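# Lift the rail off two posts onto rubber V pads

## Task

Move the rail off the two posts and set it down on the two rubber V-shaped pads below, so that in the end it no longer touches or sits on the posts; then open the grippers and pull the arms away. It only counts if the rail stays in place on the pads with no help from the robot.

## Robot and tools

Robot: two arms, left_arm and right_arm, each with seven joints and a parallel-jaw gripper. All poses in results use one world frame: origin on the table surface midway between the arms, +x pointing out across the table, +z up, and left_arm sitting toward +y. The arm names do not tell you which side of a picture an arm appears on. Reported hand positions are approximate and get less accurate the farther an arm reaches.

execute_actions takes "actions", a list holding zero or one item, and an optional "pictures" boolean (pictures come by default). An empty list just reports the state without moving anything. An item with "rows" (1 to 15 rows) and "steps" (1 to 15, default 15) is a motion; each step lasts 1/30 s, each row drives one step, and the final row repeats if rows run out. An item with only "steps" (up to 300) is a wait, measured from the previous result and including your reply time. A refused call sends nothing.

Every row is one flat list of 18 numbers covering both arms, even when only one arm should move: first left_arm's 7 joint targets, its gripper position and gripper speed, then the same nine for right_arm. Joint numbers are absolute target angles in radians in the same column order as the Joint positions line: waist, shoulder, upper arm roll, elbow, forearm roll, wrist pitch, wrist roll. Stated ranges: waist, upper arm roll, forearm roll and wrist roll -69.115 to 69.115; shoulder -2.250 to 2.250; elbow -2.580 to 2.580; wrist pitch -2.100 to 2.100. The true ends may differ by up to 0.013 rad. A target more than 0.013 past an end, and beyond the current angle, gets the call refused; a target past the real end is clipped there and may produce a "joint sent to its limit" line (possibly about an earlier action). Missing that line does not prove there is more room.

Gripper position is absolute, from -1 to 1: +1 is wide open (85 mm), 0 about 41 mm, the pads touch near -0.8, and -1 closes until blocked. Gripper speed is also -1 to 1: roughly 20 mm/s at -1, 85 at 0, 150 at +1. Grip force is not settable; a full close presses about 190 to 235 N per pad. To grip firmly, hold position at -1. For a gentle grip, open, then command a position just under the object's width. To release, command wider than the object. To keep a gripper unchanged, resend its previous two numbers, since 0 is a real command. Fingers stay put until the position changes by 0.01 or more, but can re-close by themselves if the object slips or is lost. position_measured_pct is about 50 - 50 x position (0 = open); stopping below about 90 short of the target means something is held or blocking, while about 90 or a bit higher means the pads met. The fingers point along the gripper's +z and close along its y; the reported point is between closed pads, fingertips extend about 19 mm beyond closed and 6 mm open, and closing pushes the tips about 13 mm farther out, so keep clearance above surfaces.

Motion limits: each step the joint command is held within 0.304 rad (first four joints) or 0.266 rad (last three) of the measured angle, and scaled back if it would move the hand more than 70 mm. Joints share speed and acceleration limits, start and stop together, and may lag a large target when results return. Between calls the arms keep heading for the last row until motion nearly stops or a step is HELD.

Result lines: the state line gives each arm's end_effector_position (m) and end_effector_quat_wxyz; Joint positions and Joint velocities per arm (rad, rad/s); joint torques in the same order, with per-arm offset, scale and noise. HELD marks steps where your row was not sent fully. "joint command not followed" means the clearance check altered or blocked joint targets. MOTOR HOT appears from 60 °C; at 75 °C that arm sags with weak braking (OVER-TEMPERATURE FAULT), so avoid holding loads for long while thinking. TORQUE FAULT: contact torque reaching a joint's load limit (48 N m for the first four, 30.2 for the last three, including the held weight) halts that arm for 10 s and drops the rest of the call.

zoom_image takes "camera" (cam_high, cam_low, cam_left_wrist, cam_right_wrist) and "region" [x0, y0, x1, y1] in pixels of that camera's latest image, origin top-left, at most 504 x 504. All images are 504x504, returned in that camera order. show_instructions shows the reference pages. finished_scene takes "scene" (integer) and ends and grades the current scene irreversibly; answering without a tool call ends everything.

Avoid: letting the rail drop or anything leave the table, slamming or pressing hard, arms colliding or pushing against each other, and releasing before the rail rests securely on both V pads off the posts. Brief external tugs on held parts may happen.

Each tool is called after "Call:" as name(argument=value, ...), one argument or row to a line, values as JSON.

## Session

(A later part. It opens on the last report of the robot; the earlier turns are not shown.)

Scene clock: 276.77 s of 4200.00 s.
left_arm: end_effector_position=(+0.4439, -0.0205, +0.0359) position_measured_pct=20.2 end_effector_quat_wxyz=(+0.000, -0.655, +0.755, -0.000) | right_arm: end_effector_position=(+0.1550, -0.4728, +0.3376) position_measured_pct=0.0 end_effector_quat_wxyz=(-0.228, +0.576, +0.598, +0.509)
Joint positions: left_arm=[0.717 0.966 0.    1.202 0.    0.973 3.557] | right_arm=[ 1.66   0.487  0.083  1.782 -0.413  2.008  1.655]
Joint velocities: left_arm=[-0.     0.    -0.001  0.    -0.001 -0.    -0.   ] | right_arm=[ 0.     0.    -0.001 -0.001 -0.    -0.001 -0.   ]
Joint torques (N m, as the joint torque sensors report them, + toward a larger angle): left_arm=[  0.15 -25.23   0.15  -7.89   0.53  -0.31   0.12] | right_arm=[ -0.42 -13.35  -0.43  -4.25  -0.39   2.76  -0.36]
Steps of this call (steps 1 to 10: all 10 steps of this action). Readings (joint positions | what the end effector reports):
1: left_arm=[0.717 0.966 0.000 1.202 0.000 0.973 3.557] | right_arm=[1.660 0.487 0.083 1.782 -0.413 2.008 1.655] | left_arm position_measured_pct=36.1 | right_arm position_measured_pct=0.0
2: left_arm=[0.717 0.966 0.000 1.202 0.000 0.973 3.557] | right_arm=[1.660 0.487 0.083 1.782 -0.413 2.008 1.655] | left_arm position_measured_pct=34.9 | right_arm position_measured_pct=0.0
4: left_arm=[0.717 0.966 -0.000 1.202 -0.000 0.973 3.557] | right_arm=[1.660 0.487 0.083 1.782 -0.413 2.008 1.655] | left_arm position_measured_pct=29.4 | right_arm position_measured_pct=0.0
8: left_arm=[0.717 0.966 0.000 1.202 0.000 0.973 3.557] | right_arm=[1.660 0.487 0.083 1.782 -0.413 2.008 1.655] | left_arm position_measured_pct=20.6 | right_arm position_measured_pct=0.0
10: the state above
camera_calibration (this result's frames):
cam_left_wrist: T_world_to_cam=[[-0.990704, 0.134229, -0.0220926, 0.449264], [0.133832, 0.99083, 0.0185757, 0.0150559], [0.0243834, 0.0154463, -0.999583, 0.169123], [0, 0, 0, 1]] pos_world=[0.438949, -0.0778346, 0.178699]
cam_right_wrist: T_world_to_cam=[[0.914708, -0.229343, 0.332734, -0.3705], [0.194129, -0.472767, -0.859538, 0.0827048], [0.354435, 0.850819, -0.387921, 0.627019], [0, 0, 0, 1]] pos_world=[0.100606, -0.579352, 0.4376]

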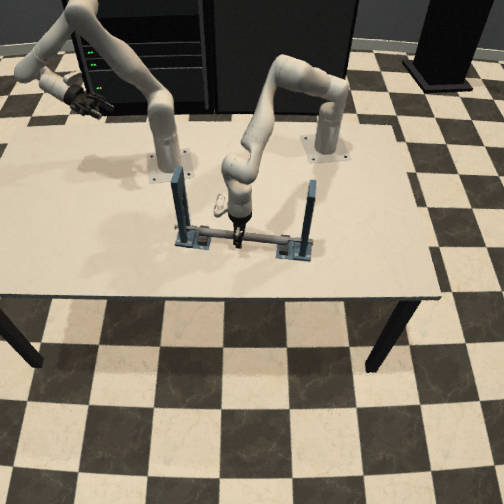

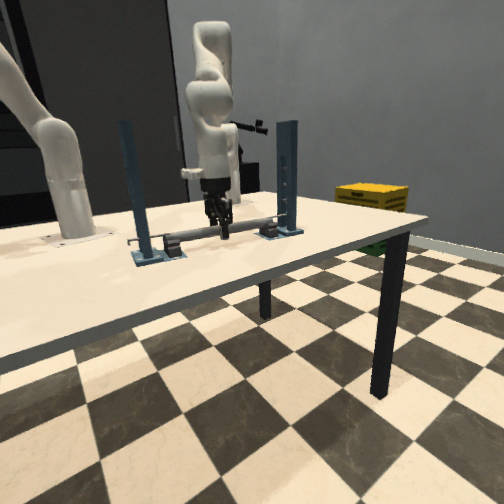

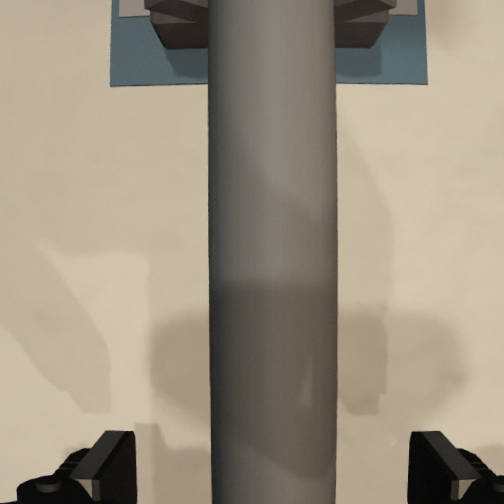

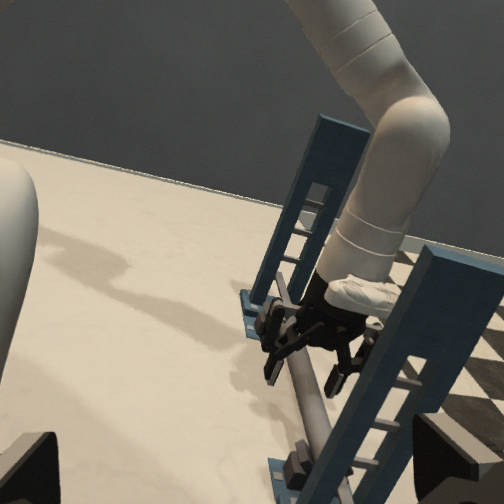

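Call:
execute_actions(
  actions=[
    {"rows":[[0.7172,0.866,0,1.133,0,1.1426,3.5570,0.6,0.3,1.66,0.487,0.083,1.782,-0.413,2.008,1.655,1,0]],"steps":15},
  ],
  pictures=false,
)

Call:
execute_actions(
  actions=[
    {"rows":[[0.7172,0.75,0,1.1,0,1.29,3.5570,0.6,0.3,1.66,0.487,0.083,1.782,-0.413,2.008,1.655,1,0]],"steps":12},
  ],
  pictures=false,
)

Call:
execute_actions(
  actions=[
    {"rows":[[0.7172,0.5,0,1.3,0,1.34,3.5570,0.6,0.3,1.66,0.487,0.083,1.782,-0.413,2.008,1.655,1,0]],"steps":15},
  ],
  pictures=false,
)

Call:
execute_actions(
  actions=[
    {"steps":25},
  ],
)

Call:
zoom_image(
  camera="cam_low",
  region=[110,160,320,280],
)

Call:
zoom_image(
  camera="cam_high",
  region=[160,170,330,270],
)

Scene clock: 281.67 s of 4200.00 s.
left_arm: end_effector_position=(+0.4441, -0.0206, +0.1153) position_measured_pct=19.8 end_effector_quat_wxyz=(-0.000, -0.655, +0.755, +0.000) | right_arm: end_effector_position=(+0.1550, -0.4728, +0.3376) position_measured_pct=0.0 end_effector_quat_wxyz=(-0.228, +0.576, +0.598, +0.509)
Joint positions: left_arm=[ 0.717  0.867 -0.     1.133 -0.     1.143  3.557] | right_arm=[ 1.66   0.487  0.083  1.782 -0.413  2.008  1.655]
Joint velocities: left_arm=[-0.    -0.005  0.001  0.    -0.     0.002  0.   ] | right_arm=[-0.    -0.001  0.002 -0.    -0.001 -0.     0.002]
Joint torques (N m, as the joint torque sensors report them, + toward a larger angle): left_arm=[  0.16 -24.44   0.07  -8.5    0.45  -0.23   0.24] | right_arm=[  0.1  -13.11  -0.09  -4.23  -0.36   2.96  -0.27]
Steps of this call (steps 1 to 15: the robot went on to your last target; steps 16 to 90: nothing new was sent; then 1.40 s passed at rest; steps 91 to 105: all 15 steps of this action). Readings (joint positions | what the end effector reports):
91: left_arm=[0.717 0.965 -0.000 1.201 -0.000 0.975 3.557] | right_arm=[1.660 0.487 0.083 1.782 -0.413 2.008 1.655] | left_arm position_measured_pct=19.8 | right_arm position_measured_pct=0.0
92: left_arm=[0.717 0.960 -0.000 1.198 -0.000 0.984 3.557] | right_arm=[1.660 0.487 0.083 1.782 -0.413 2.008 1.655] | left_arm position_measured_pct=19.8 | right_arm position_measured_pct=0.0
94: left_arm=[0.717 0.932 -0.000 1.181 -0.000 1.029 3.557] | right_arm=[1.660 0.487 0.083 1.782 -0.413 2.008 1.655] | left_arm position_measured_pct=19.8 | right_arm position_measured_pct=0.0
98: left_arm=[0.717 0.873 0.000 1.136 0.000 1.131 3.557] | right_arm=[1.660 0.487 0.083 1.782 -0.413 2.008 1.655] | left_arm position_measured_pct=19.8 | right_arm position_measured_pct=0.0
105: the state above

Scene clock: 282.07 s of 4200.00 s.
left_arm: end_effector_position=(+0.4298, -0.0118, +0.1937) position_measured_pct=19.8 end_effector_quat_wxyz=(+0.000, -0.655, +0.755, -0.000) | right_arm: end_effector_position=(+0.1550, -0.4728, +0.3376) position_measured_pct=0.0 end_effector_quat_wxyz=(-0.228, +0.576, +0.598, +0.509)
Joint positions: left_arm=[0.717 0.752 0.    1.099 0.    1.29  3.557] | right_arm=[ 1.66   0.487  0.083  1.782 -0.413  2.008  1.655]
Joint velocities: left_arm=[-0.    -0.016 -0.002  0.01  -0.001  0.006 -0.   ] | right_arm=[ 0.    -0.    -0.001  0.001 -0.     0.    -0.002]
Joint torques (N m, as the joint torque sensors report them, + toward a larger angle): left_arm=[  0.48 -23.46   0.    -9.07   0.46  -0.05   0.16] | right_arm=[ -0.26 -12.88   0.2   -4.24  -0.5    2.84  -0.35]
Steps of this call (steps 1 to 12: all 12 steps of this action). Readings (joint positions | what the end effector reports):
1: left_arm=[0.717 0.865 -0.000 1.133 -0.000 1.144 3.557] | right_arm=[1.660 0.487 0.083 1.782 -0.413 2.008 1.655] | left_arm position_measured_pct=19.8 | right_arm position_measured_pct=0.0
2: left_arm=[0.717 0.859 -0.000 1.132 -0.000 1.150 3.557] | right_arm=[1.660 0.487 0.083 1.782 -0.413 2.008 1.655] | left_arm position_measured_pct=19.8 | right_arm position_measured_pct=0.0
4: left_arm=[0.717 0.831 -0.000 1.125 -0.000 1.184 3.557] | right_arm=[1.660 0.487 0.083 1.782 -0.413 2.008 1.655] | left_arm position_measured_pct=19.8 | right_arm position_measured_pct=0.0
8: left_arm=[0.717 0.762 0.000 1.102 0.000 1.275 3.557] | right_arm=[1.660 0.487 0.083 1.782 -0.413 2.008 1.655] | left_arm position_measured_pct=19.8 | right_arm position_measured_pct=0.0
12: the state above

Scene clock: 282.57 s of 4200.00 s.
left_arm: end_effector_position=(+0.3615, +0.0306, +0.2690) position_measured_pct=19.8 end_effector_quat_wxyz=(-0.000, -0.655, +0.755, +0.001) | right_arm: end_effector_position=(+0.1550, -0.4728, +0.3376) position_measured_pct=0.0 end_effector_quat_wxyz=(-0.228, +0.576, +0.598, +0.509)
Joint positions: left_arm=[0.717 0.506 0.    1.297 0.    1.34  3.557] | right_arm=[ 1.66   0.487  0.083  1.782 -0.413  2.008  1.655]
Joint velocities: left_arm=[ 0.001 -0.031 -0.001  0.043 -0.    -0.006 -0.   ] | right_arm=[-0.    -0.001  0.    -0.     0.    -0.     0.002]
Joint torques (N m, as the joint torque sensors report them, + toward a larger angle): left_arm=[ -0.12 -19.1   -0.1   -9.11   0.62  -0.12   0.01] | right_arm=[ -0.36 -13.64  -0.1   -4.54  -0.56   2.82  -0.39]
Steps of this call (steps 1 to 15: all 15 steps of this action). Readings (joint positions | what the end effector reports):
1: left_arm=[0.717 0.750 0.000 1.101 0.000 1.290 3.557] | right_arm=[1.660 0.487 0.083 1.782 -0.413 2.008 1.655] | left_arm position_measured_pct=19.8 | right_arm position_measured_pct=0.0
2: left_arm=[0.717 0.744 -0.000 1.106 -0.000 1.291 3.557] | right_arm=[1.660 0.487 0.083 1.782 -0.413 2.008 1.655] | left_arm position_measured_pct=19.8 | right_arm position_measured_pct=0.0
4: left_arm=[0.717 0.713 -0.000 1.129 -0.000 1.296 3.557] | right_arm=[1.660 0.487 0.083 1.782 -0.413 2.008 1.655] | left_arm position_measured_pct=19.8 | right_arm position_measured_pct=0.0
8: left_arm=[0.717 0.602 -0.000 1.216 -0.000 1.319 3.557] | right_arm=[1.660 0.487 0.083 1.782 -0.413 2.008 1.655] | left_arm position_measured_pct=19.8 | right_arm position_measured_pct=0.0
15: the state above

Scene clock: 283.40 s of 4200.00 s.
left_arm: end_effector_position=(+0.3609, +0.0312, +0.2713) position_measured_pct=19.8 end_effector_quat_wxyz=(+0.000, -0.655, +0.755, -0.001) | right_arm: end_effector_position=(+0.1550, -0.4728, +0.3376) position_measured_pct=0.0 end_effector_quat_wxyz=(-0.228, +0.576, +0.598, +0.509)
Joint positions: left_arm=[ 0.717  0.5   -0.     1.3    0.     1.34   3.557] | right_arm=[ 1.66   0.487  0.083  1.782 -0.413  2.008  1.655]
Joint velocities: left_arm=[-0.001 -0.    -0.     0.    -0.     0.001  0.001] | right_arm=[-0.001  0.     0.     0.     0.001  0.002 -0.   ]
Joint torques (N m, as the joint torque sensors report them, + toward a larger angle): left_arm=[  0.17 -19.29  -0.26  -9.44   0.39  -0.1    0.2 ] | right_arm=[ -0.03 -13.43   0.04  -4.07  -0.54   2.95  -0.29]
Steps of this call (steps 1 to 15: the robot went on to your last target; steps 16 to 25: nothing new was sent). Readings (joint positions | what the end effector reports):
1: left_arm=[0.717 0.505 0.000 1.298 0.000 1.340 3.557] | right_arm=[1.660 0.487 0.083 1.782 -0.413 2.008 1.655] | left_arm position_measured_pct=19.8 | right_arm position_measured_pct=0.0
2: left_arm=[0.717 0.504 0.000 1.299 -0.000 1.340 3.557] | right_arm=[1.660 0.487 0.083 1.782 -0.413 2.008 1.655] | left_arm position_measured_pct=19.8 | right_arm position_measured_pct=0.0
4: left_arm=[0.717 0.502 -0.000 1.300 -0.000 1.340 3.557] | right_arm=[1.660 0.487 0.083 1.782 -0.413 2.008 1.655] | left_arm position_measured_pct=19.8 | right_arm position_measured_pct=0.0
8: left_arm=[0.717 0.501 0.000 1.300 0.000 1.340 3.557] | right_arm=[1.660 0.487 0.083 1.782 -0.413 2.008 1.655] | left_arm position_measured_pct=19.8 | right_arm position_measured_pct=0.0
25: the state above
All arms were judged still, so your last target was given up. Only a new action makes them travel on or press farther. Fingers that are still opening or closing keep moving.
camera_calibration (this result's frames):
cam_left_wrist: T_world_to_cam=[[-0.990673, 0.134211, -0.0235322, 0.365686], [0.133808, 0.990845, 0.0179289, -0.0292401], [0.025723, 0.0146129, -0.999562, 0.405269], [0, 0, 0, 1]] pos_world=[0.355763, -0.0260288, 0.414221]
cam_right_wrist: T_world_to_cam=[[0.914708, -0.229343, 0.332733, -0.3705], [0.194129, -0.472767, -0.859538, 0.0827049], [0.354434, 0.850819, -0.387921, 0.627019], [0, 0, 0, 1]] pos_world=[0.100606, -0.579352, 0.4376]

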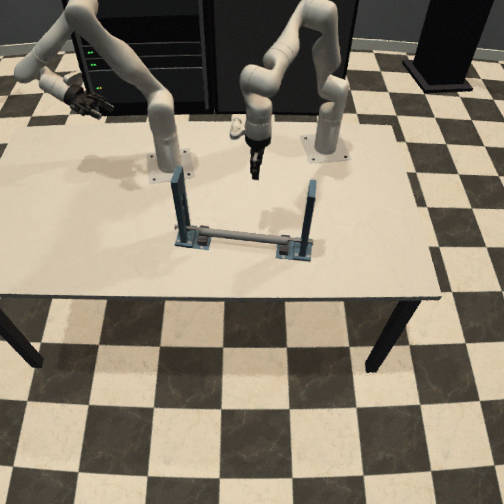

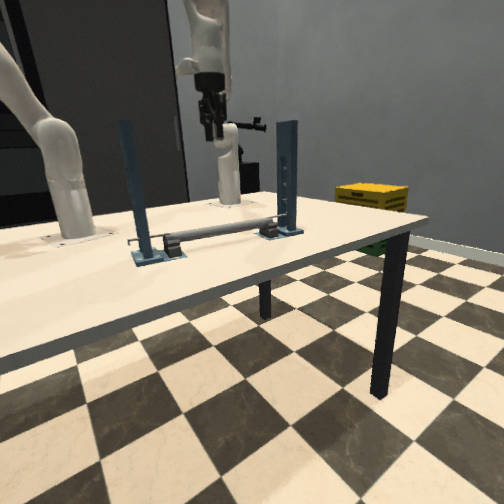

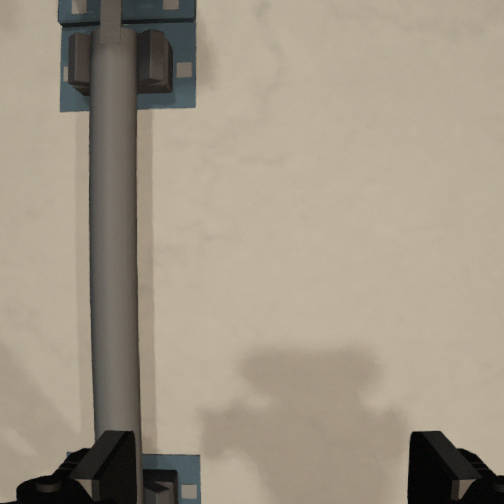

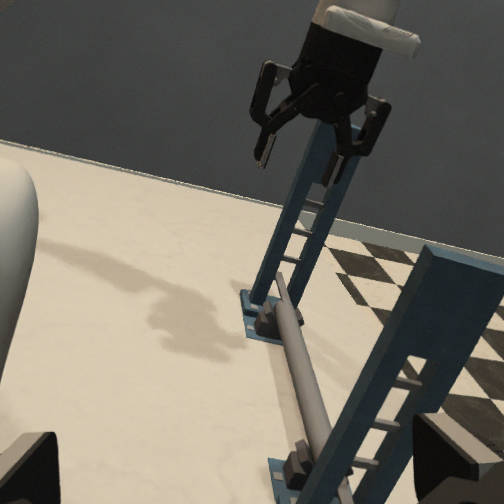

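Region (110, 160, 320, 280) of cam_low's 504x504 image, scaled by 2.400, with more detail than that image has; it fills the top 288 rows of this view, and the rest is white.

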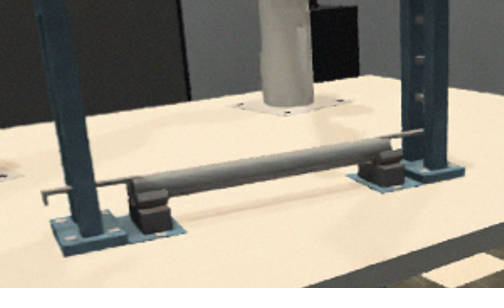

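Region (160, 170, 330, 270) of cam_high's 504x504 image, scaled by 2.965, with more detail than that image has; it fills the top 296 rows of this view, and the rest is white.

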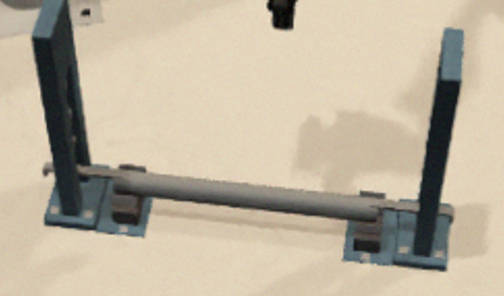

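Tube seated in both pads, bars centred in the slots.

Call:
finished_scene(
  scene=2,
)

The scene is finished: the task was done.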